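# Stack the upright magnet blocks flat into one pile

## Task

Take every magnet block from the row that is standing on its edge and lay each one flat on the previous one, so they form a single tidy stack by themselves on the bench; then open the grippers and pull the arms away.

## Robot and tools

Robot: two 6-joint arms, left_arm and right_arm, each ending in a parallel two-finger gripper. In the scene frame the left_arm base sits at (0, +0.325, 0) m and the right_arm base at (+0.012, -0.311, 0) m, both facing roughly +x. Joint ranges (rad), base to hand: waist -2.618 to 3.054, shoulder 0 to 3.142, elbow 0 to 3.142, wrist pitch -1.571 to 1.571, wrist yaw -1.571 to 1.571, wrist roll -2.094 to 2.094. An elbow cannot quite straighten fully.

Scene frame: origin on the tabletop midway between the arms, +x out across the table, +z upward, left_arm on the +y side. The arm names do not refer to image sides. Gripper frame: fingers extend along the gripper's +z, and close and open along its y axis. The reported hand position is the point between the finger pads, roughly 1 cm short of the fingertips.

execute_actions takes "actions": a list holding zero or one item, plus optional "pictures" (boolean). An empty list just reports the state. An item with "rows" (1 to 15 rows) and "steps" (1 to 15, default 15) runs that many control steps of 1/30 s; row k is used on step k and the final row repeats if rows run out. An item with only "steps" (up to 300) is a wait that finishes that many steps after the previous result, the time spent replying included. If a call is refused, nothing reaches the robot.

A row is one list of 14 numbers, each between -1 and 1, always covering both arms: left_arm dx, dy, dz, rx, ry, rz, opening, then right_arm in the same order. dx to rz are an offset, not a pose: the target is displaced from the gripper's pose in the most recent result that showed it (or, before any such result in the scene and for later calls in the same reply, from where the hand is when the action begins), expressed along the gripper's own axes. Every row counts from that same reference, not from the row before. Scale: 1.0 equals 0.6 m of translation or 180 degrees; rx, ry, rz form one rotation vector. Opening is absolute: +1 fully open (0.094 m), -1 closed. All-zero offsets are not a pause; they pull the hand back to its reference pose.

move takes "target" (one 14-number row laid out and referenced exactly as above) and "speed" (m/s, 0.002 to 0.5, default 0.25; rotation capped at twice that in rad/s). Both hands follow straight paths that finish together, lasting 0.5 to 10 s; paths longer than 10 s are cut off early. Each hand turns the short way. Openings are sent as the move starts. Paths ignore obstacles and the other arm, and hands can lag, drift or overshoot the speed, most of all near full reach. The result adds a "move:" line with how it ended (done, off_target, moving, held, fault), which limits applied (limits=paced: the commanded pose was clipped; limits=held: some steps were blocked, after which the arm may lurch fast), and each hand's distance from its target. If only one arm is named, the other finished fine.

wait takes "seconds" (0 to 10) and lets the simulation run without new commands. zoom_image takes "camera" (cam_high, cam_low, cam_left_wrist, cam_right_wrist) and "region" [x0, y0, x1, y1] in pixels of that camera's last image, top-left origin, no larger than 504 by 504. read_manual only returns licence text. finished_scene takes "scene" (the current number), ends and grades it permanently; the goal must already hold and keep holding. Replying without any tool call ends the run.

Results: a state line per arm gives hand position (m) and quaternion wxyz in the scene frame; reported positions get less accurate at long reach. "pose unreachable" means a clearance check altered or stopped what went to that arm; HELD flags steps where a row was partly or wholly withheld. A "Hand target" line shows the pose each controller is currently heading for. grip_measured is the finger opening on the command scale; the last Joint positions value per arm is the opening in metres. Readings may be off by about 1 mm. FAULT and MOTOR HOT lines report stops and heating. Cameras (all 504x504, wrist ones fisheye) come with every execute_actions, move and wait result unless pictures is false; calibration is supplied but may be slightly off.

Control behaviour: each step the commanded pose is limited to 70 mm and 16 degrees from the measured pose, then solved by damped IK with position favoured over orientation. After an action a hand continues only to its last clipped pose, so check and send the remainder. Arms tend to settle a centimetre or more low; to hold a hand still, send the offset back to its desired pose in the first call of a reply and zeros afterwards, aiming higher if it still sags. The simulation keeps running while you think and write; fingers keep moving toward their last opening.

Gripping: to hold something, command an opening about 0.03 below grip_measured (less for a lighter grip). Pads push roughly 50 to 62 N, less on very thin parts, with a brief spike on first contact.

Avoid: knocking anything off the table, letting the arms collide or shove each other, dropping or slamming blocks, fast contacts and targets set far beyond a contact (both press harder). Random tugs may pull on held parts or nudge loose ones. Holding loads heats motors: at 90 °C the arm halts for 10 s, at 100 °C it goes limp and falls.

Each tool is called as a command line: name --argument value for each argument, lists and objects as JSON in quotes; but a table of rows of numbers goes row by row, as --pt "numbers of a row", without its own name.

## Session

execute_actions --actions '[]'

Scene clock: 0.00 s of 6200.00 s.
left_arm: end_effector_position=(+0.3331, +0.3982, +0.3077) grip_measured=+1.000 end_effector_quat_wxyz=(+0.203, +0.374, +0.841, +0.335) | right_arm: end_effector_position=(+0.3447, -0.4123, +0.2135) grip_measured=+1.000 end_effector_quat_wxyz=(+0.082, +0.124, +0.917, -0.371)
Joint positions: left_arm=[ 0.004  1.325  1.537 -1.079 -0.428  0.99   0.094] | right_arm=[ 0.143  1.77   1.662 -1.446  0.779  0.33   0.094]
Joint velocities: left_arm=[-0.017  0.007  0.012 -0.022  0.095 -0.022  0.   ] | right_arm=[-0.017 -0.012  0.007  0.022 -0.081  0.007  0.   ]
Motor temperatures (°C, as the motors report them): left_arm=[26 25 24 27 27 27] | right_arm=[27 26 26 27 27 26]
Hand target (left_arm): +0.331, +0.398, +0.310; +0.205, +0.371, +0.841, +0.336
Hand target (right_arm): +0.346, -0.415, +0.224; +0.099, +0.131, +0.912, -0.377

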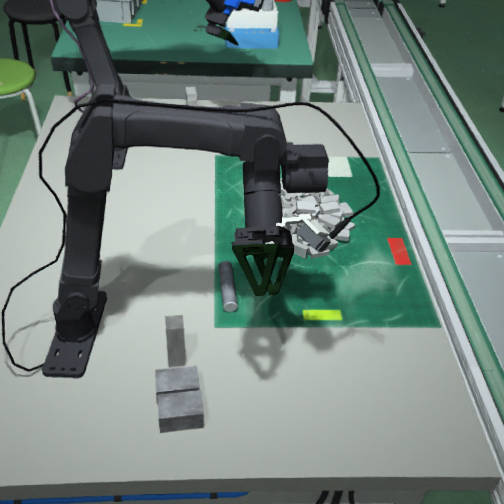

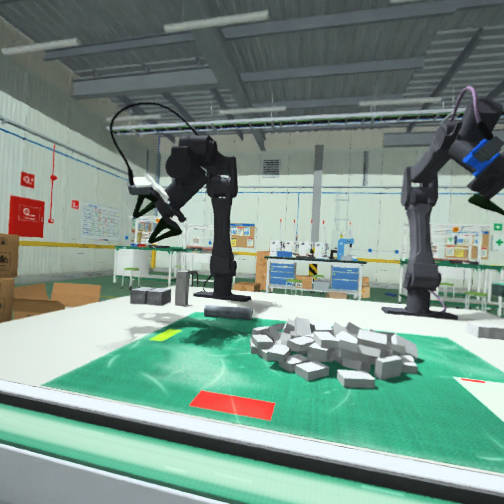

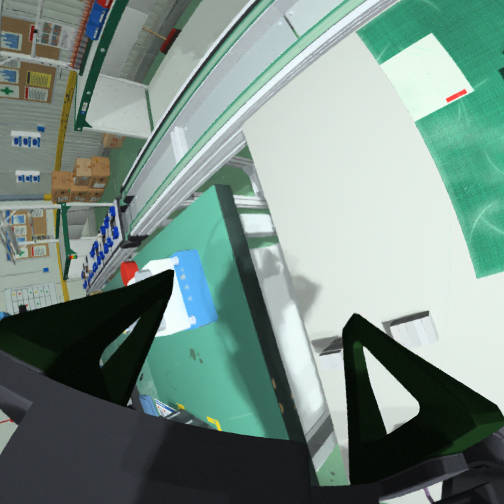

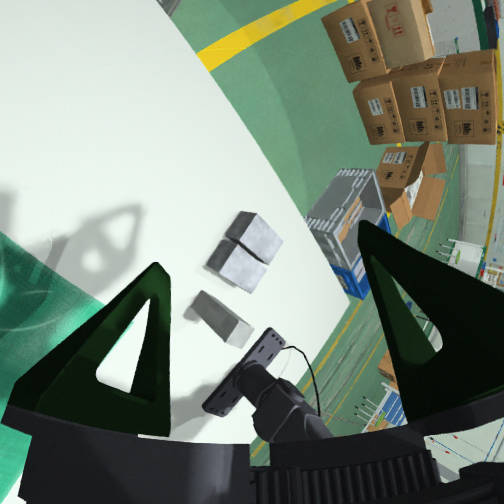

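zoom_image --camera "cam_left_wrist" --region '[290, 270, 480, 400]'

zoom_image --camera "cam_low" --region '[380, 280, 504, 370]'

zoom_image --camera "cam_high" --region '[120, 70, 380, 270]'

Region (290, 270, 480, 400) of cam_left_wrist's 504x504 image, scaled by 2.653, with more detail than that image has; it fills the top 345 rows of this view, and the rest is white.

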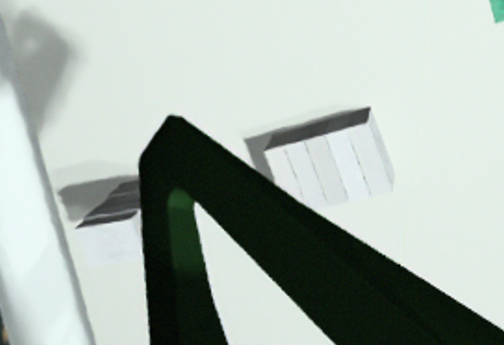

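Region (380, 280, 504, 370) of cam_low's 504x504 image, scaled by 4.065, with more detail than that image has; it fills the top 366 rows of this view, and the rest is white.

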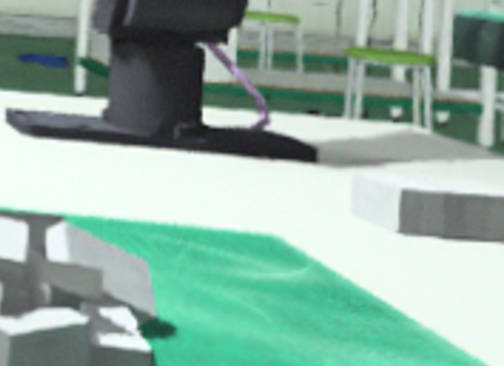

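Region (120, 70, 380, 270) of cam_high's 504x504 image, scaled by 1.938, with more detail than that image has; it fills the top 388 rows of this view, and the rest is white.

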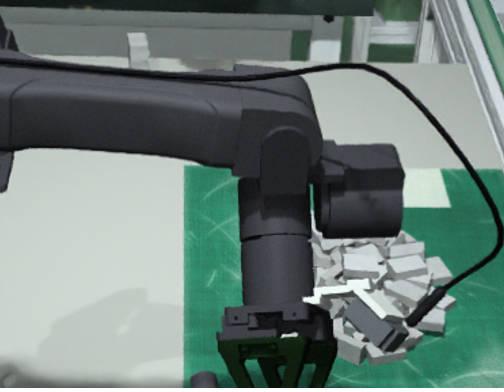

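move --target '[0.1023,-0.3428,0.0732,0.2178,0.0506,0.2359,1, 0.13,0.03,-0.159,-0.248,-0.418,0.1235,1]' --speed 0.25

Scene clock: 102.20 s of 6200.00 s.
left_arm: end_effector_position=(+0.2237, +0.3604, +0.1285) grip_measured=+1.000 end_effector_quat_wxyz=(-0.115, +0.662, +0.730, +0.127) | right_arm: end_effector_position=(+0.2701, -0.3177, +0.2446) grip_measured=+1.000 end_effector_quat_wxyz=(+0.698, -0.008, +0.716, -0.007)
Joint positions: left_arm=[-0.106  1.405  1.115 -1.321 -0.342  1.35   0.094] | right_arm=[-0.03   0.271  0.278 -0.033 -0.106 -0.025  0.094]
Joint velocities: left_arm=[-0.007  0.007 -0.002 -0.022  0.007 -0.051  0.   ] | right_arm=[-0.017 -0.012  0.002 -0.051 -0.022 -0.007  0.   ]
Motor temperatures (°C, as the motors report them): left_arm=[26 26 27 31 27 27] | right_arm=[27 30 29 28 28 26]
Hand target (left_arm): +0.219, +0.357, +0.124; -0.123, +0.671, +0.722, +0.115
Hand target (right_arm): +0.269, -0.319, +0.253; +0.711, -0.007, +0.703, -0.008
Off the commanded pose (left_arm): 0.007 m, 2 deg.
Off the commanded pose (right_arm): 0.006 m, 2 deg.
After step 90, 95.30 s passed at rest.
move: done
camera_calibration (this result's frames):
cam_left_wrist: T_world_to_cam=[[-0.935475, -0.314649, -0.160878, 0.343681], [-0.326938, 0.597752, 0.731987, -0.207152], [-0.134154, 0.737352, -0.662053, -0.0434156], [0, 0, 0, 1]] pos_world=[0.247955, 0.263977, 0.17818]
cam_right_wrist: T_world_to_cam=[[-0.0367225, -0.973577, -0.225385, -0.241683], [-0.738541, 0.178376, -0.650184, 0.420242], [0.673208, 0.14258, -0.725577, 0.143708], [0, 0, 0, 1]] pos_world=[0.204745, -0.330748, 0.323035]

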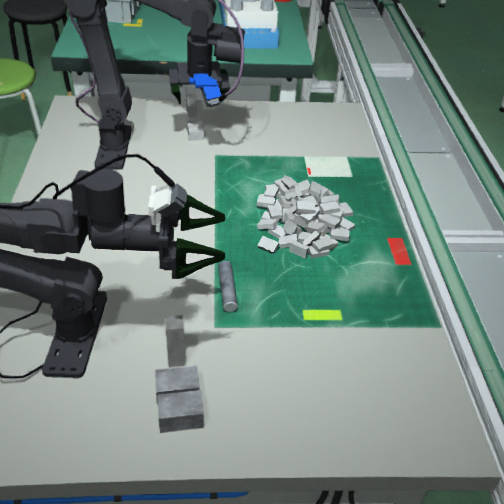

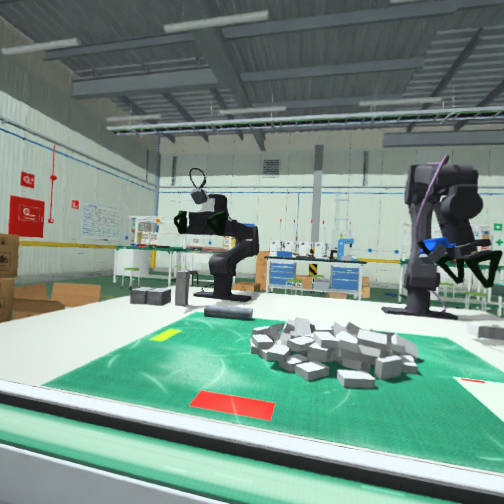

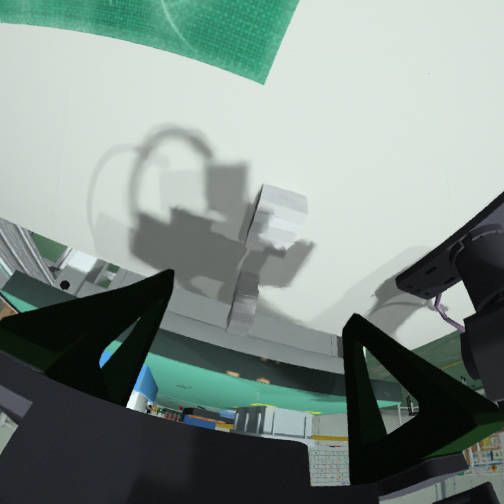

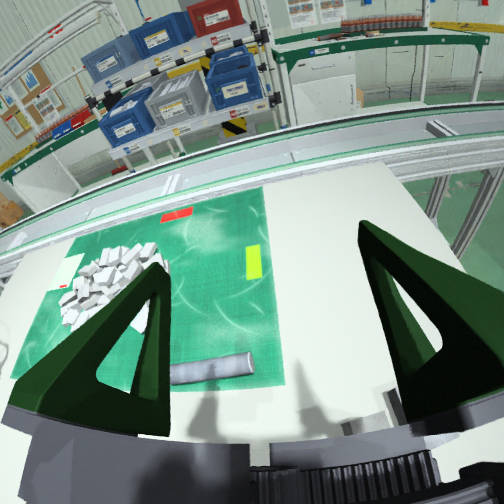

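zoom_image --camera "cam_left_wrist" --region '[190, 170, 370, 350]'

Region (190, 170, 370, 350) of cam_left_wrist's 504x504 image, scaled by 2.800, with more detail than that image has.

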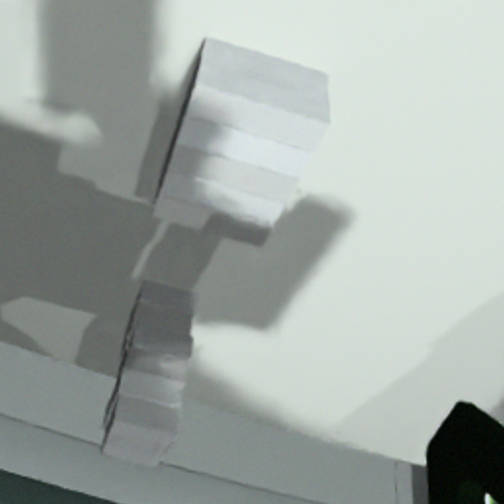

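move --target '[0.0,-0.0263,0.1311,0.013,0,-0.006,0.6, -0.01,0,0,0,-0.005,0,1]' --speed 0.15

Scene clock: 140.50 s of 6200.00 s.
left_arm: end_effector_position=(+0.2087, +0.3827, +0.0578) grip_measured=+0.601 end_effector_quat_wxyz=(-0.124, +0.652, +0.739, +0.118) | right_arm: end_effector_position=(+0.2701, -0.3175, +0.2450) grip_measured=+1.000 end_effector_quat_wxyz=(+0.698, -0.009, +0.716, -0.007)
Joint positions: left_arm=[-0.006  1.414  0.836 -1.028 -0.342  1.424  0.075] | right_arm=[-0.03   0.271  0.278 -0.031 -0.108 -0.024  0.094]
Joint velocities: left_arm=[-0.002  0.002  0.007  0.066  0.066 -0.007  0.001] | right_arm=[-0.002 -0.017  0.012 -0.037 -0.007 -0.007  0.   ]
Motor temperatures (°C, as the motors report them): left_arm=[26 26 27 29 27 27] | right_arm=[27 28 29 34 28 26]
Hand target (left_arm): +0.207, +0.385, +0.054; -0.128, +0.653, +0.738, +0.114
Hand target (right_arm): +0.270, -0.318, +0.251; +0.703, -0.008, +0.711, -0.007
Off the commanded pose (left_arm): 0.005 m, 1 deg.
Off the commanded pose (right_arm): 0.006 m, 1 deg.
After step 90, 34.13 s passed at rest.
move: done
camera_calibration (this result's frames):
cam_left_wrist: T_world_to_cam=[[-0.928447, -0.343388, -0.141674, 0.333625], [-0.330299, 0.588644, 0.737835, -0.169811], [-0.169968, 0.731836, -0.659945, -0.0992099], [0, 0, 0, 1]] pos_world=[0.236802, 0.287126, 0.107085]
cam_right_wrist: T_world_to_cam=[[-0.0349037, -0.973573, -0.225693, -0.241748], [-0.737821, 0.177426, -0.651261, 0.420214], [0.674094, 0.143789, -0.724515, 0.143823], [0, 0, 0, 1]] pos_world=[0.204655, -0.330596, 0.32331]

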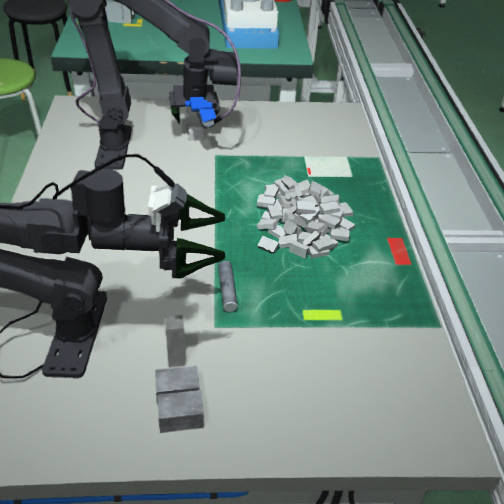

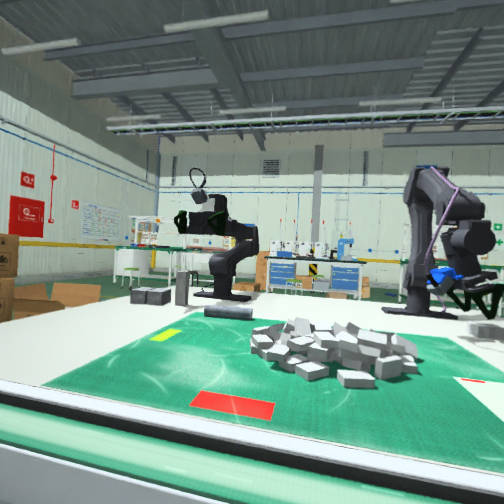

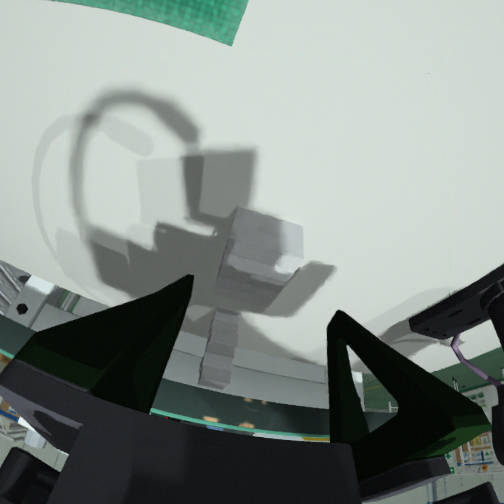

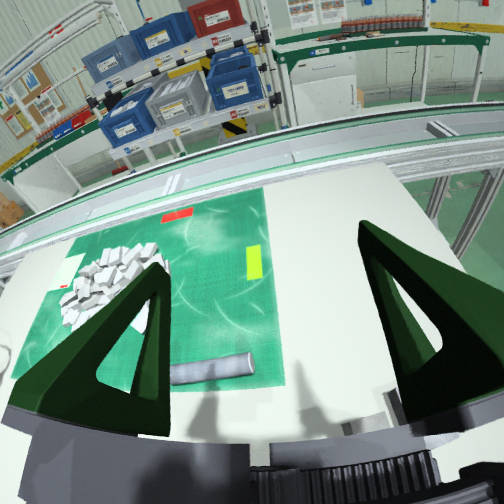

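zoom_image --camera "cam_left_wrist" --region '[170, 190, 360, 380]'

Region (170, 190, 360, 380) of cam_left_wrist's 504x504 image, scaled by 2.653, with more detail than that image has.

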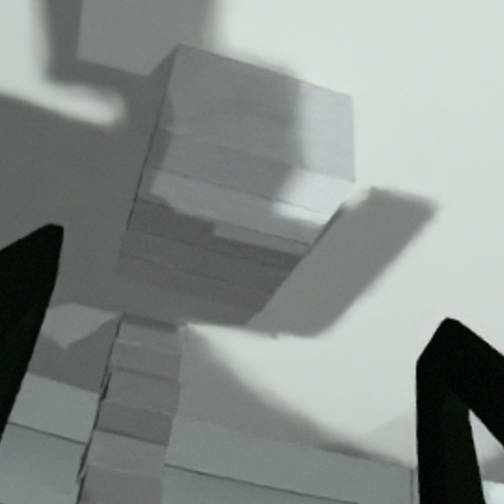

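move --target '[0.0025,0.0048,0.075,0.004,0,0,0.6, -0.01,0,0,0,-0.005,0,1]' --speed 0.06

Scene clock: 159.93 s of 6200.00 s.
left_arm: end_effector_position=(+0.2130, +0.3968, +0.0203) grip_measured=+0.601 end_effector_quat_wxyz=(-0.122, +0.651, +0.740, +0.119) | right_arm: end_effector_position=(+0.2701, -0.3175, +0.2450) grip_measured=+1.000 end_effector_quat_wxyz=(+0.698, -0.009, +0.716, -0.007)
Joint positions: left_arm=[ 0.06   1.493  0.741 -0.83  -0.342  1.49   0.075] | right_arm=[-0.03   0.271  0.278 -0.031 -0.108 -0.024  0.094]
Joint velocities: left_arm=[-0.002 -0.002  0.007 -0.022 -0.022 -0.066 -0.   ] | right_arm=[ 0.002 -0.017 -0.007  0.022 -0.022 -0.007  0.   ]
Motor temperatures (°C, as the motors report them): left_arm=[26 26 27 29 27 27] | right_arm=[27 28 30 34 27 26]
Hand target (left_arm): +0.209, +0.399, +0.016; -0.129, +0.651, +0.739, +0.114
Hand target (right_arm): +0.270, -0.317, +0.251; +0.704, -0.009, +0.710, -0.007
Off the commanded pose (left_arm): 0.006 m, 1 deg.
Off the commanded pose (right_arm): 0.006 m, 1 deg.
After step 90, 15.17 s passed at rest.
move: done
camera_calibration (this result's frames):
cam_left_wrist: T_world_to_cam=[[-0.92664, -0.347178, -0.14424, 0.33837], [-0.334999, 0.588384, 0.735921, -0.14792], [-0.170627, 0.730254, -0.661525, -0.132779], [0, 0, 0, 1]] pos_world=[0.241339, 0.301471, 0.0698278]
cam_right_wrist: T_world_to_cam=[[-0.0349037, -0.973573, -0.225693, -0.241748], [-0.737821, 0.177426, -0.651261, 0.420214], [0.674094, 0.143789, -0.724515, 0.143823], [0, 0, 0, 1]] pos_world=[0.204655, -0.330596, 0.32331]

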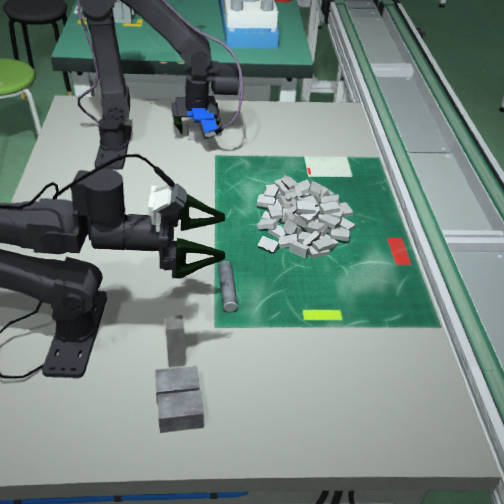

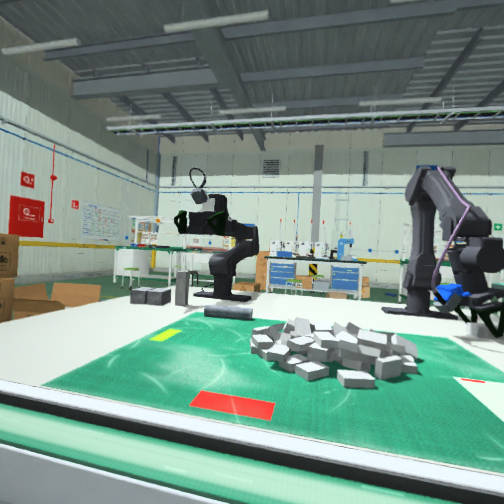

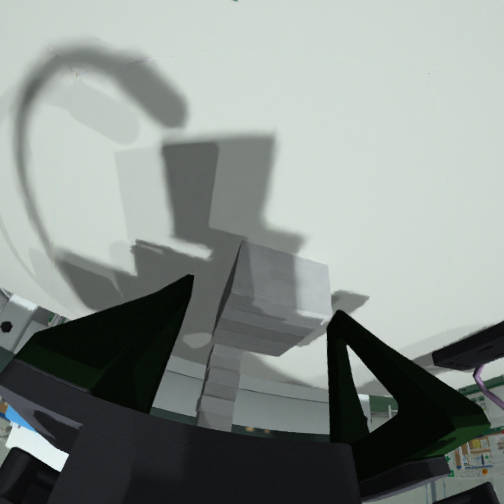

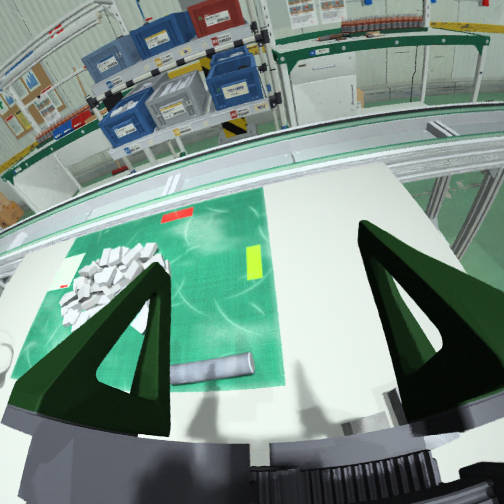

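move --target '[0.006,-0.012,0.018,0.004,0,0,0.6, -0.01,0,0,0,-0.005,0,1]' --speed 0.03

Scene clock: 166.27 s of 6200.00 s.
left_arm: end_effector_position=(+0.2075, +0.4009, +0.0139) grip_measured=+0.601 end_effector_quat_wxyz=(-0.125, +0.649, +0.741, +0.116) | right_arm: end_effector_position=(+0.2701, -0.3175, +0.2450) grip_measured=+1.000 end_effector_quat_wxyz=(+0.698, -0.009, +0.716, -0.007)
Joint positions: left_arm=[ 0.081  1.493  0.712 -0.801 -0.342  1.506  0.075] | right_arm=[-0.03   0.271  0.278 -0.031 -0.108 -0.024  0.094]
Joint velocities: left_arm=[ 0.002  0.002 -0.007  0.066 -0.007  0.007  0.   ] | right_arm=[-0.007 -0.007  0.012 -0.022  0.037  0.051  0.   ]
Motor temperatures (°C, as the motors report them): left_arm=[26 26 27 28 27 27] | right_arm=[27 28 30 35 27 26]
Hand target (left_arm): +0.205, +0.403, +0.011; -0.127, +0.650, +0.741, +0.114
Hand target (right_arm): +0.270, -0.317, +0.251; +0.704, -0.009, +0.710, -0.007
Off the commanded pose (left_arm): 0.004 m, 0 deg.
Off the commanded pose (right_arm): 0.006 m, 1 deg.
After step 90, 2.63 s passed at rest.
move: done
camera_calibration (this result's frames):
cam_left_wrist: T_world_to_cam=[[-0.925631, -0.352358, -0.138023, 0.335553], [-0.333445, 0.586953, 0.737768, -0.147237], [-0.178945, 0.728924, -0.660794, -0.138699], [0, 0, 0, 1]] pos_world=[0.236684, 0.305757, 0.0632898]
cam_right_wrist: T_world_to_cam=[[-0.0349037, -0.973573, -0.225693, -0.241748], [-0.737821, 0.177426, -0.651261, 0.420214], [0.674094, 0.143789, -0.724515, 0.143823], [0, 0, 0, 1]] pos_world=[0.204655, -0.330596, 0.32331]

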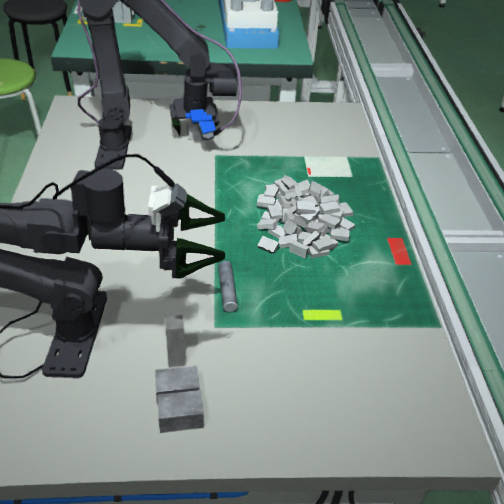

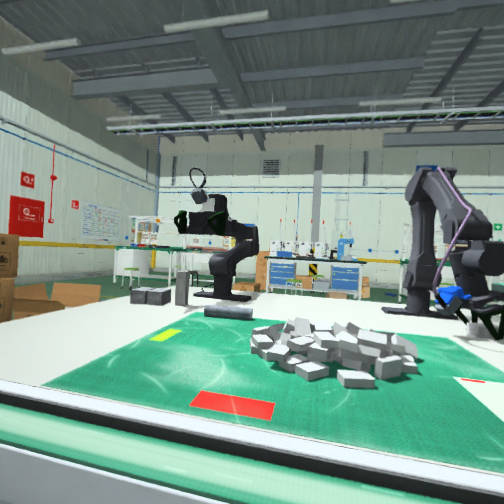

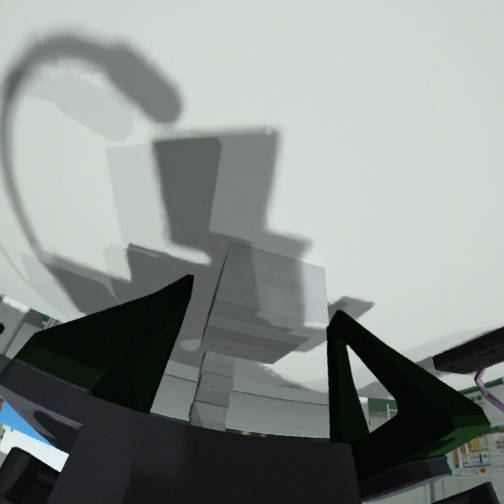

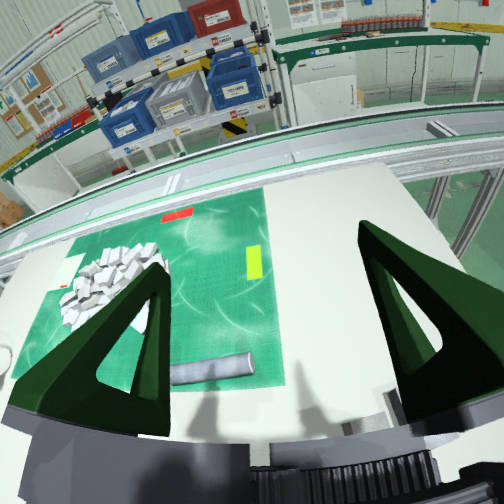

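execute_actions --actions '[{"rows": [[0,0,0,0,0,0,0.5,-0.01,0,0,0,-0.005,0,1],[0,0,0,0,0,0,0.42,-0.01,0,0,0,-0.005,0,1],[0,0,0,0,0,0,0.34,-0.01,0,0,0,-0.005,0,1],[0,0,0,0,0,0,0.27,-0.01,0,0,0,-0.005,0,1],[0,0,0,0,0,0,0.2,-0.01,0,0,0,-0.005,0,1],[0,0,0,0,0,0,0.14,-0.01,0,0,0,-0.005,0,1],[0,0,0,0,0,0,0.09,-0.01,0,0,0,-0.005,0,1],[0,0,0,0,0,0,0.05,-0.01,0,0,0,-0.005,0,1],[0,0,0,0,0,0,0.02,-0.01,0,0,0,-0.005,0,1],[0,0,0,0,0,0,0.0,-0.01,0,0,0,-0.005,0,1]], "steps": 15}]'

Scene clock: 172.43 s of 6200.00 s.
left_arm: end_effector_position=(+0.2091, +0.4010, +0.0139) grip_measured=+0.001 end_effector_quat_wxyz=(-0.123, +0.649, +0.741, +0.118) | right_arm: end_effector_position=(+0.2701, -0.3175, +0.2450) grip_measured=+1.000 end_effector_quat_wxyz=(+0.698, -0.009, +0.716, -0.007)
Joint positions: left_arm=[ 0.081  1.493  0.712 -0.795 -0.342  1.508  0.047] | right_arm=[-0.03   0.271  0.278 -0.031 -0.108 -0.024  0.094]
Joint velocities: left_arm=[-0.002 -0.022  0.007  0.037  0.007 -0.007  0.   ] | right_arm=[-0.007  0.002 -0.012 -0.007 -0.037 -0.051  0.   ]
Motor temperatures (°C, as the motors report them): left_arm=[26 26 27 28 27 27] | right_arm=[27 28 30 35 27 26]
Hand target (left_arm): +0.208, +0.401, +0.014; -0.125, +0.649, +0.741, +0.116
Hand target (right_arm): +0.270, -0.317, +0.251; +0.704, -0.009, +0.710, -0.007
Off the commanded pose (left_arm): 0.002 m, 0 deg.
Off the commanded pose (right_arm): 0.006 m, 1 deg.
Steps of this call (steps 1 to 90: nothing new was sent; then 2.67 s passed at rest; steps 91 to 105: all 15 steps of this action). Readings (end_effector_position):
91: left_arm (+0.2085, +0.4010, +0.0139) | right_arm (+0.2701, -0.3175, +0.2450)
92: left_arm (+0.2085, +0.4010, +0.0139) | right_arm (+0.2701, -0.3175, +0.2450)
94: left_arm (+0.2085, +0.4010, +0.0139) | right_arm (+0.2701, -0.3175, +0.2450)
98: left_arm (+0.2085, +0.4010, +0.0139) | right_arm (+0.2701, -0.3175, +0.2450)
105: the state above
camera_calibration (this result's frames):
cam_left_wrist: T_world_to_cam=[[-0.925387, -0.350636, -0.143921, 0.336442], [-0.336967, 0.587244, 0.735933, -0.146104], [-0.173528, 0.729519, -0.661581, -0.139861], [0, 0, 0, 1]] pos_world=[0.237837, 0.305799, 0.0634149]
cam_right_wrist: T_world_to_cam=[[-0.0349037, -0.973573, -0.225693, -0.241748], [-0.737821, 0.177426, -0.651261, 0.420214], [0.674094, 0.143789, -0.724515, 0.143823], [0, 0, 0, 1]] pos_world=[0.204655, -0.330596, 0.32331]

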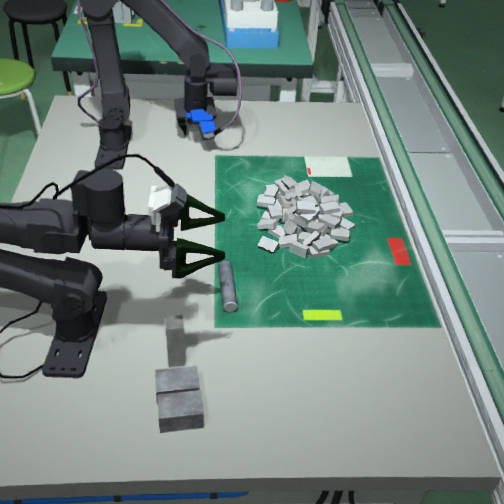

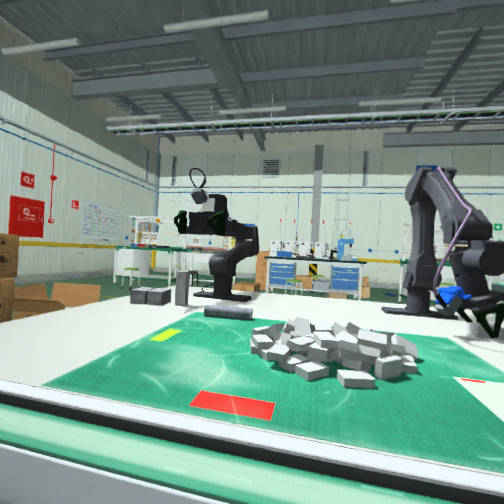

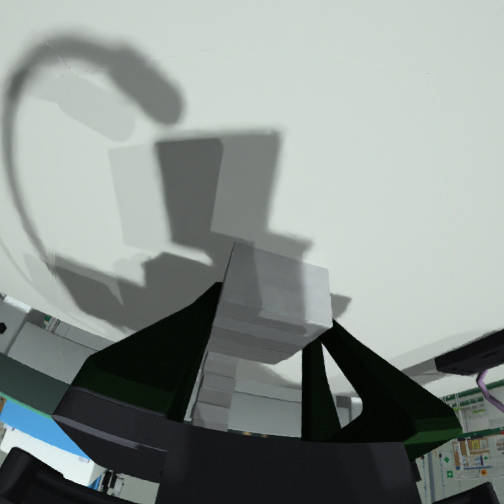

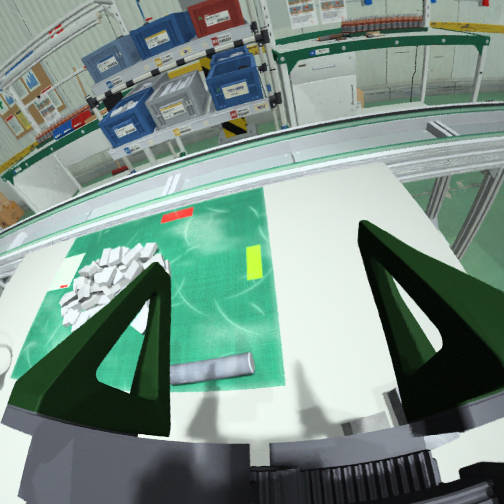

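execute_actions --actions '[{"rows": [[0,0,0,0,0,0,-0.02,-0.01,0,0,0,-0.005,0,1],[0,0,0,0,0,0,-0.04,-0.01,0,0,0,-0.005,0,1],[0,0,0,0,0,0,-0.06,-0.01,0,0,0,-0.005,0,1],[0,0,0,0,0,0,-0.08,-0.01,0,0,0,-0.005,0,1],[0,0,0,0,0,0,-0.095,-0.01,0,0,0,-0.005,0,1],[0,0,0,0,0,0,-0.11,-0.01,0,0,0,-0.005,0,1],[0,0,0,0,0,0,-0.125,-0.01,0,0,0,-0.005,0,1],[0,0,0,0,0,0,-0.14,-0.01,0,0,0,-0.005,0,1],[0,0,0,0,0,0,-0.155,-0.01,0,0,0,-0.005,0,1],[0,0,0,0,0,0,-0.17,-0.01,0,0,0,-0.005,0,1],[0,0,0,0,0,0,-0.185,-0.01,0,0,0,-0.005,0,1]], "steps": 15}]'

Scene clock: 179.07 s of 6200.00 s.
left_arm: end_effector_position=(+0.2112, +0.4012, +0.0139) grip_measured=-0.146 end_effector_quat_wxyz=(-0.119, +0.649, +0.742, +0.121) | right_arm: end_effector_position=(+0.2701, -0.3175, +0.2450) grip_measured=+1.000 end_effector_quat_wxyz=(+0.698, -0.009, +0.716, -0.007)
Joint positions: left_arm=[ 0.081  1.493  0.712 -0.786 -0.342  1.508  0.04 ] | right_arm=[-0.03   0.271  0.278 -0.031 -0.108 -0.024  0.094]
Joint velocities: left_arm=[-0.002 -0.002 -0.007 -0.022 -0.037  0.051 -0.001] | right_arm=[ 0.007 -0.007 -0.022 -0.051  0.022 -0.022  0.   ]
Motor temperatures (°C, as the motors report them): left_arm=[26 26 27 28 27 27] | right_arm=[27 28 30 35 27 26]
Hand target (left_arm): +0.209, +0.401, +0.014; -0.123, +0.649, +0.741, +0.118
Hand target (right_arm): +0.270, -0.317, +0.251; +0.704, -0.009, +0.710, -0.007
Off the commanded pose (left_arm): 0.002 m, 1 deg.
Off the commanded pose (right_arm): 0.006 m, 1 deg.
Steps of this call (steps 1 to 90: nothing new was sent; then 3.13 s passed at rest; steps 91 to 105: all 15 steps of this action). Readings (end_effector_position):
91: left_arm (+0.2094, +0.4011, +0.0139) | right_arm (+0.2701, -0.3175, +0.2450)
92: left_arm (+0.2097, +0.4011, +0.0139) | right_arm (+0.2701, -0.3175, +0.2450)
94: left_arm (+0.2103, +0.4011, +0.0139) | right_arm (+0.2701, -0.3175, +0.2450)
98: left_arm (+0.2112, +0.4012, +0.0139) | right_arm (+0.2701, -0.3175, +0.2450)
105: the state above
camera_calibration (this result's frames):
cam_left_wrist: T_world_to_cam=[[-0.924091, -0.350545, -0.15223, 0.338228], [-0.343397, 0.586792, 0.733317, -0.14391], [-0.167733, 0.729927, -0.662625, -0.14098], [0, 0, 0, 1]] pos_world=[0.239488, 0.305915, 0.0636034]
cam_right_wrist: T_world_to_cam=[[-0.0349037, -0.973573, -0.225693, -0.241748], [-0.737821, 0.177426, -0.651261, 0.420214], [0.674094, 0.143789, -0.724515, 0.143823], [0, 0, 0, 1]] pos_world=[0.204655, -0.330596, 0.32331]

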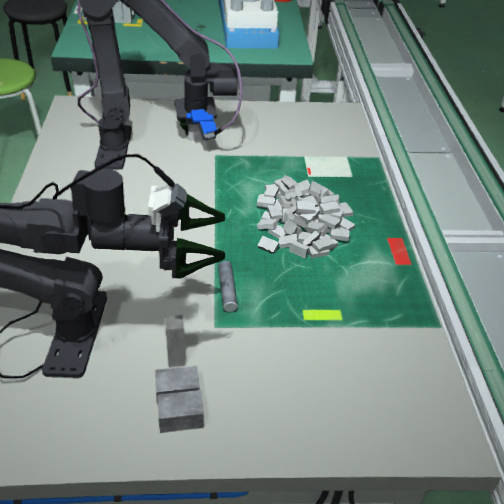

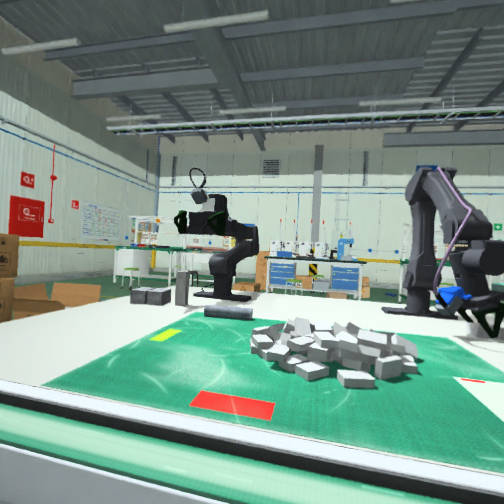

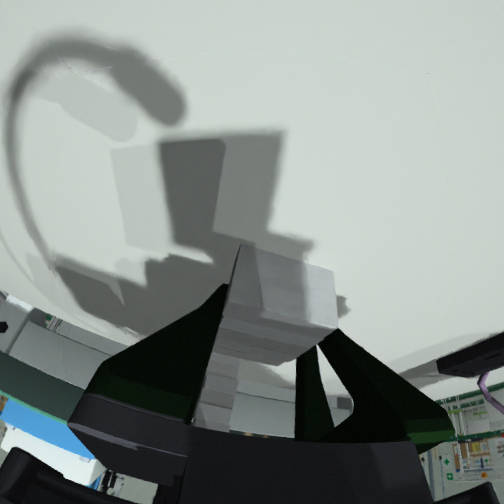

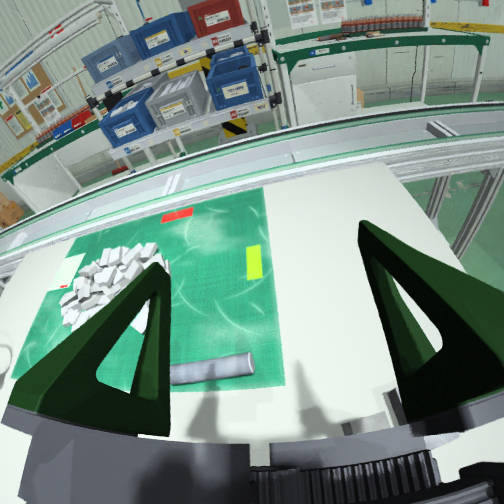

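move --target '[0.0084,0.0005,-0.0236,0,0,0,-0.19, -0.01,0,0,0,-0.005,0,1]' --speed 0.02

zoom_image --camera "cam_left_wrist" --region '[170, 220, 380, 430]'

Scene clock: 182.80 s of 6200.00 s.
left_arm: end_effector_position=(+0.2047, +0.4002, +0.0181) grip_measured=-0.146 end_effector_quat_wxyz=(-0.128, +0.651, +0.740, +0.111) | right_arm: end_effector_position=(+0.2701, -0.3175, +0.2450) grip_measured=+1.000 end_effector_quat_wxyz=(+0.698, -0.009, +0.716, -0.007)
Joint positions: left_arm=[ 0.081  1.483  0.723 -0.835 -0.339  1.508  0.04 ] | right_arm=[-0.03   0.271  0.278 -0.031 -0.108 -0.024  0.094]
Joint velocities: left_arm=[-0.007 -0.007 -0.002 -0.022  0.007  0.022 -0.   ] | right_arm=[ 0.002  0.017 -0.007  0.037 -0.007  0.037  0.   ]
Motor temperatures (°C, as the motors report them): left_arm=[26 26 27 28 27 27] | right_arm=[27 28 30 35 27 26]
Hand target (left_arm): +0.211, +0.401, +0.029; -0.119, +0.649, +0.742, +0.122
Hand target (right_arm): +0.270, -0.317, +0.251; +0.704, -0.009, +0.710, -0.007
Off the commanded pose (left_arm): 0.013 m, 2 deg.
Off the commanded pose (right_arm): 0.006 m, 1 deg.
move: off_target (left_arm)
camera_calibration (this result's frames):
cam_left_wrist: T_world_to_cam=[[-0.927948, -0.351269, -0.124587, 0.333097], [-0.322832, 0.590482, 0.739669, -0.154492], [-0.186256, 0.726596, -0.661338, -0.133447], [0, 0, 0, 1]] pos_world=[0.234366, 0.305193, 0.0675194]
cam_right_wrist: T_world_to_cam=[[-0.0349037, -0.973573, -0.225693, -0.241748], [-0.737821, 0.177426, -0.651261, 0.420214], [0.674094, 0.143789, -0.724515, 0.143823], [0, 0, 0, 1]] pos_world=[0.204655, -0.330596, 0.32331]

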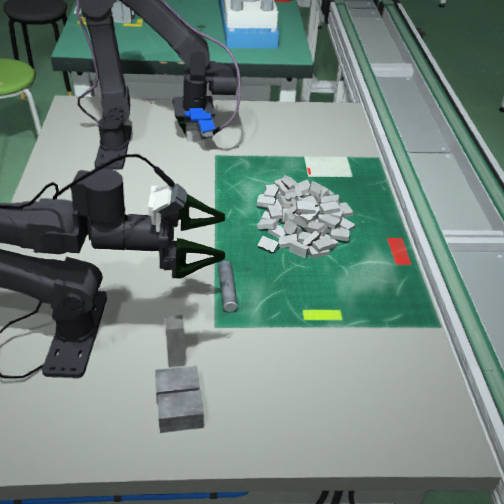

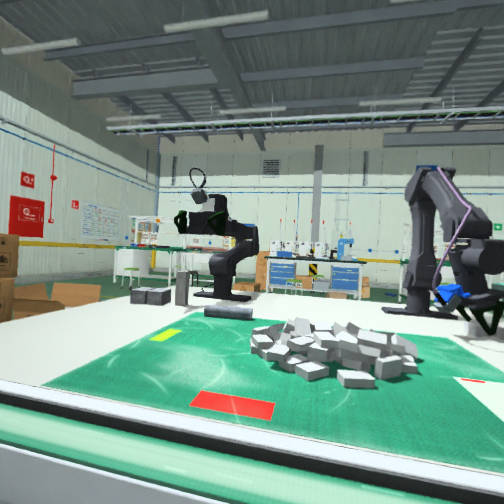

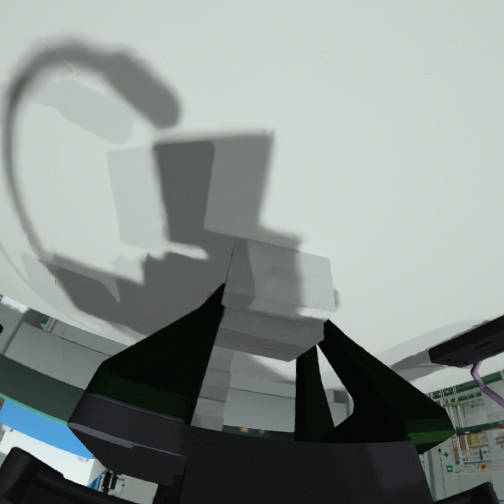

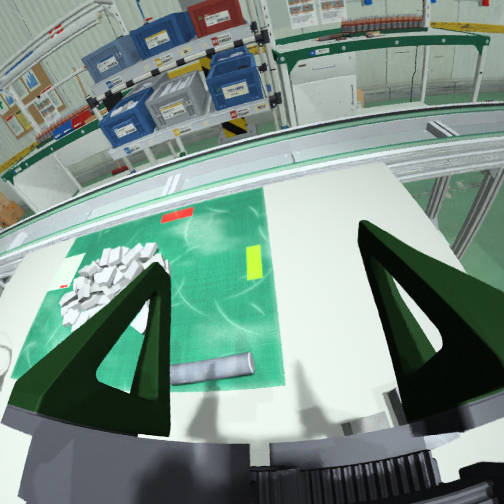

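Region (170, 220, 380, 430) of cam_left_wrist's 504x504 image, scaled by 2.400, with more detail than that image has.

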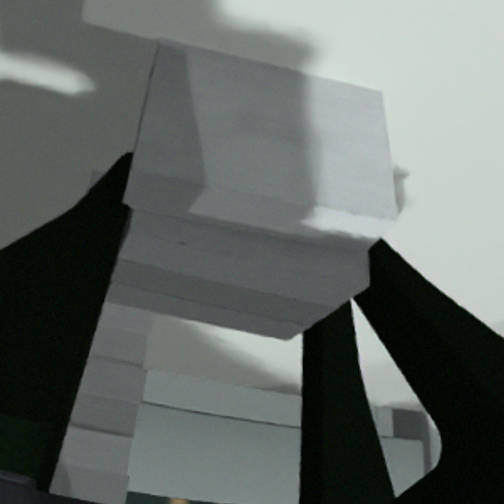

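move --target '[-0.0033,0.0067,0.0125,0,0,0,-0.19, -0.01,0,0,0,-0.005,0,1]' --speed 0.015

Scene clock: 231.23 s of 6200.00 s.
left_arm: end_effector_position=(+0.2068, +0.4002, +0.0143) grip_measured=-0.146 end_effector_quat_wxyz=(-0.129, +0.651, +0.740, +0.110) | right_arm: end_effector_position=(+0.2701, -0.3175, +0.2450) grip_measured=+1.000 end_effector_quat_wxyz=(+0.698, -0.009, +0.716, -0.007)
Joint positions: left_arm=[ 0.081  1.502  0.723 -0.818 -0.339  1.508  0.04 ] | right_arm=[-0.03   0.271  0.278 -0.031 -0.108 -0.024  0.094]
Joint velocities: left_arm=[-0.002  0.002  0.002 -0.022 -0.051  0.037 -0.002] | right_arm=[-0.007 -0.027  0.012 -0.037 -0.022 -0.066  0.   ]
Motor temperatures (°C, as the motors report them): left_arm=[26 27 28 28 27 27] | right_arm=[27 27 30 37 27 26]
Hand target (left_arm): +0.208, +0.401, +0.011; -0.128, +0.651, +0.740, +0.111
Hand target (right_arm): +0.270, -0.317, +0.251; +0.704, -0.009, +0.710, -0.007
Off the commanded pose (left_arm): 0.004 m, 0 deg.
Off the commanded pose (right_arm): 0.006 m, 1 deg.
After step 90, 44.63 s passed at rest.
move: done
camera_calibration (this result's frames):
cam_left_wrist: T_world_to_cam=[[-0.92817, -0.351397, -0.122557, 0.334684], [-0.321475, 0.591138, 0.739736, -0.151553], [-0.187493, 0.726, -0.661642, -0.135074], [0, 0, 0, 1]] pos_world=[0.236598, 0.30526, 0.0637567]
cam_right_wrist: T_world_to_cam=[[-0.0349037, -0.973573, -0.225693, -0.241748], [-0.737821, 0.177426, -0.651261, 0.420214], [0.674094, 0.143789, -0.724515, 0.143823], [0, 0, 0, 1]] pos_world=[0.204655, -0.330596, 0.32331]

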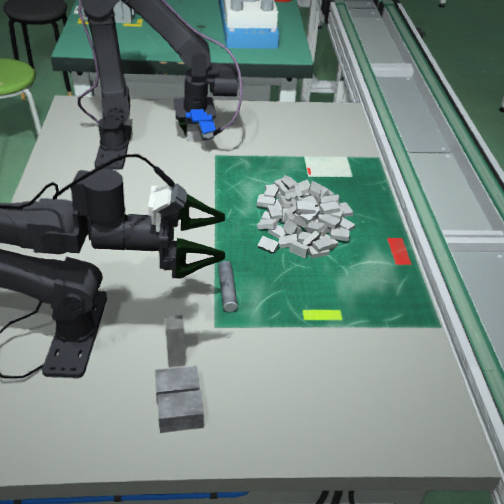

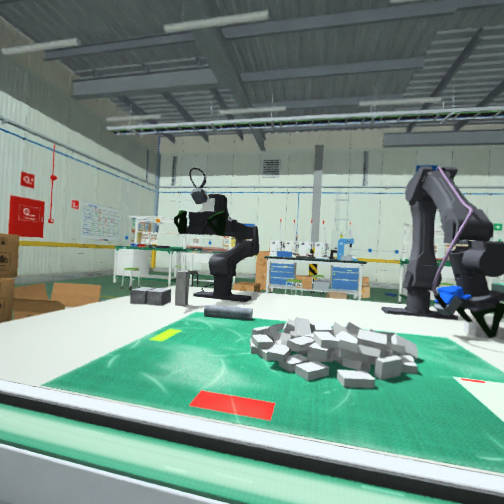

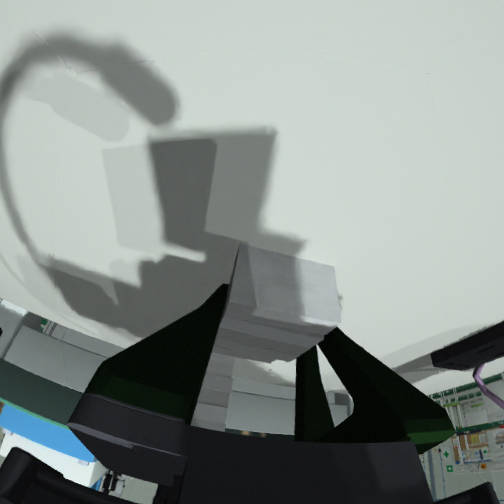

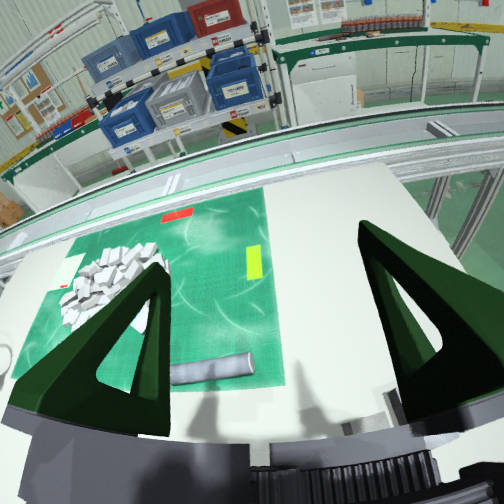

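execute_actions --actions '[{"rows": [[0,0,0,0,0,0,-0.1,-0.01,0,0,0,-0.005,0,1],[0,0,0,0,0,0,0.0,-0.01,0,0,0,-0.005,0,1],[0,0,0,0,0,0,0.15,-0.01,0,0,0,-0.005,0,1],[0,0,0,0,0,0,0.3,-0.01,0,0,0,-0.005,0,1],[0,0,0,0,0,0,0.45,-0.01,0,0,0,-0.005,0,1],[0,0,0,0,0,0,0.6,-0.01,0,0,0,-0.005,0,1]], "steps": 12}]' --pictures false

move --target '[0,0,-0.2,0,0,0,0.6, 0,0,0,0,0,0,1]' --speed 0.15

Scene clock: 235.97 s of 6200.00 s.
left_arm: end_effector_position=(+0.2067, +0.4002, +0.0143) grip_measured=+0.599 end_effector_quat_wxyz=(-0.129, +0.651, +0.740, +0.109) | right_arm: end_effector_position=(+0.2701, -0.3175, +0.2450) grip_measured=+1.000 end_effector_quat_wxyz=(+0.698, -0.009, +0.716, -0.007)
Joint positions: left_arm=[ 0.081  1.502  0.723 -0.818 -0.339  1.508  0.075] | right_arm=[-0.03   0.271  0.278 -0.031 -0.108 -0.024  0.094]
Joint velocities: left_arm=[ 0.002 -0.002  0.002  0.051  0.022  0.095  0.   ] | right_arm=[-0.012  0.012  0.007  0.066 -0.007 -0.037  0.   ]
Motor temperatures (°C, as the motors report them): left_arm=[26 27 28 28 27 27] | right_arm=[27 27 30 37 27 26]
Hand target (left_arm): +0.207, +0.400, +0.014; -0.129, +0.651, +0.740, +0.110
Hand target (right_arm): +0.270, -0.317, +0.251; +0.704, -0.009, +0.710, -0.007
Off the commanded pose (left_arm): 0.000 m, 0 deg.
Off the commanded pose (right_arm): 0.006 m, 1 deg.
Steps of this call (steps 1 to 90: nothing new was sent; then 1.33 s passed at rest; steps 91 to 102: all 12 steps of this action). Readings (end_effector_position):
91: left_arm (+0.2067, +0.4002, +0.0143) | right_arm (+0.2701, -0.3175, +0.2450)
92: left_arm (+0.2067, +0.4002, +0.0143) | right_arm (+0.2701, -0.3175, +0.2450)
94: left_arm (+0.2067, +0.4002, +0.0143) | right_arm (+0.2701, -0.3175, +0.2450)
98: left_arm (+0.2067, +0.4002, +0.0143) | right_arm (+0.2701, -0.3175, +0.2450)
102: the state above

Scene clock: 237.67 s of 6200.00 s.
left_arm: end_effector_position=(+0.2131, +0.3663, +0.1208) grip_measured=+0.599 end_effector_quat_wxyz=(-0.138, +0.652, +0.738, +0.107) | right_arm: end_effector_position=(+0.2701, -0.3175, +0.2450) grip_measured=+1.000 end_effector_quat_wxyz=(+0.698, -0.009, +0.716, -0.007)
Joint positions: left_arm=[-0.079  1.426  1.099 -1.345 -0.336  1.341  0.075] | right_arm=[-0.03   0.271  0.278 -0.031 -0.108 -0.024  0.094]
Joint velocities: left_arm=[ 0.012  0.017 -0.007 -0.022 -0.051  0.037 -0.001] | right_arm=[-0.002 -0.007 -0.012 -0.066  0.037  0.037  0.   ]
Motor temperatures (°C, as the motors report them): left_arm=[26 27 28 28 27 27] | right_arm=[27 27 30 37 27 26]
Hand target (left_arm): +0.214, +0.362, +0.127; -0.127, +0.651, +0.740, +0.109
Hand target (right_arm): +0.270, -0.317, +0.245; +0.698, -0.009, +0.716, -0.007
Off the commanded pose (left_arm): 0.009 m, 1 deg.
Off the commanded pose (right_arm): 0.000 m, 0 deg.
move: done
camera_calibration (this result's frames):
cam_left_wrist: T_world_to_cam=[[-0.930891, -0.348985, -0.10794, 0.339587], [-0.306597, 0.585777, 0.750243, -0.210713], [-0.198594, 0.731488, -0.652292, -0.0395204], [0, 0, 0, 1]] pos_world=[0.243666, 0.27085, 0.168962]
cam_right_wrist: T_world_to_cam=[[-0.0349037, -0.973573, -0.225693, -0.241748], [-0.737821, 0.177426, -0.651261, 0.420214], [0.674094, 0.143789, -0.724515, 0.143823], [0, 0, 0, 1]] pos_world=[0.204655, -0.330596, 0.32331]

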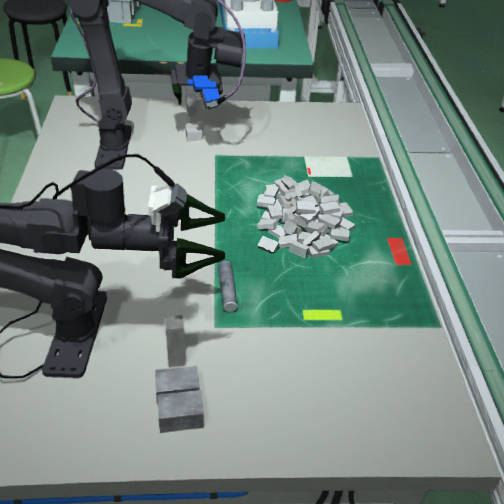

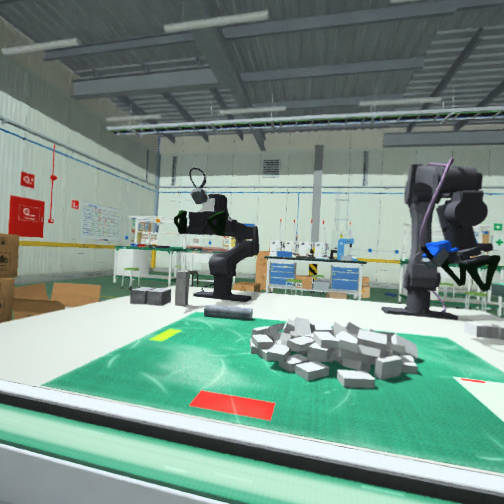

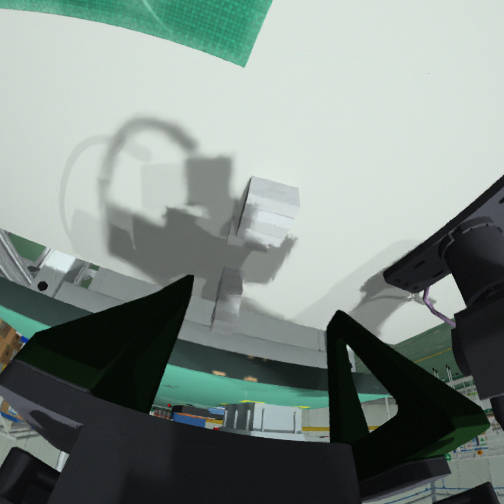

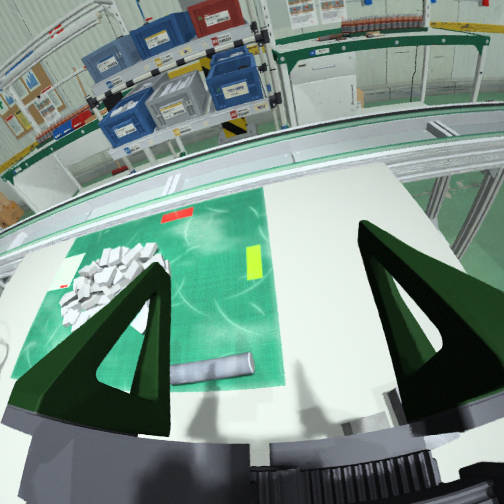

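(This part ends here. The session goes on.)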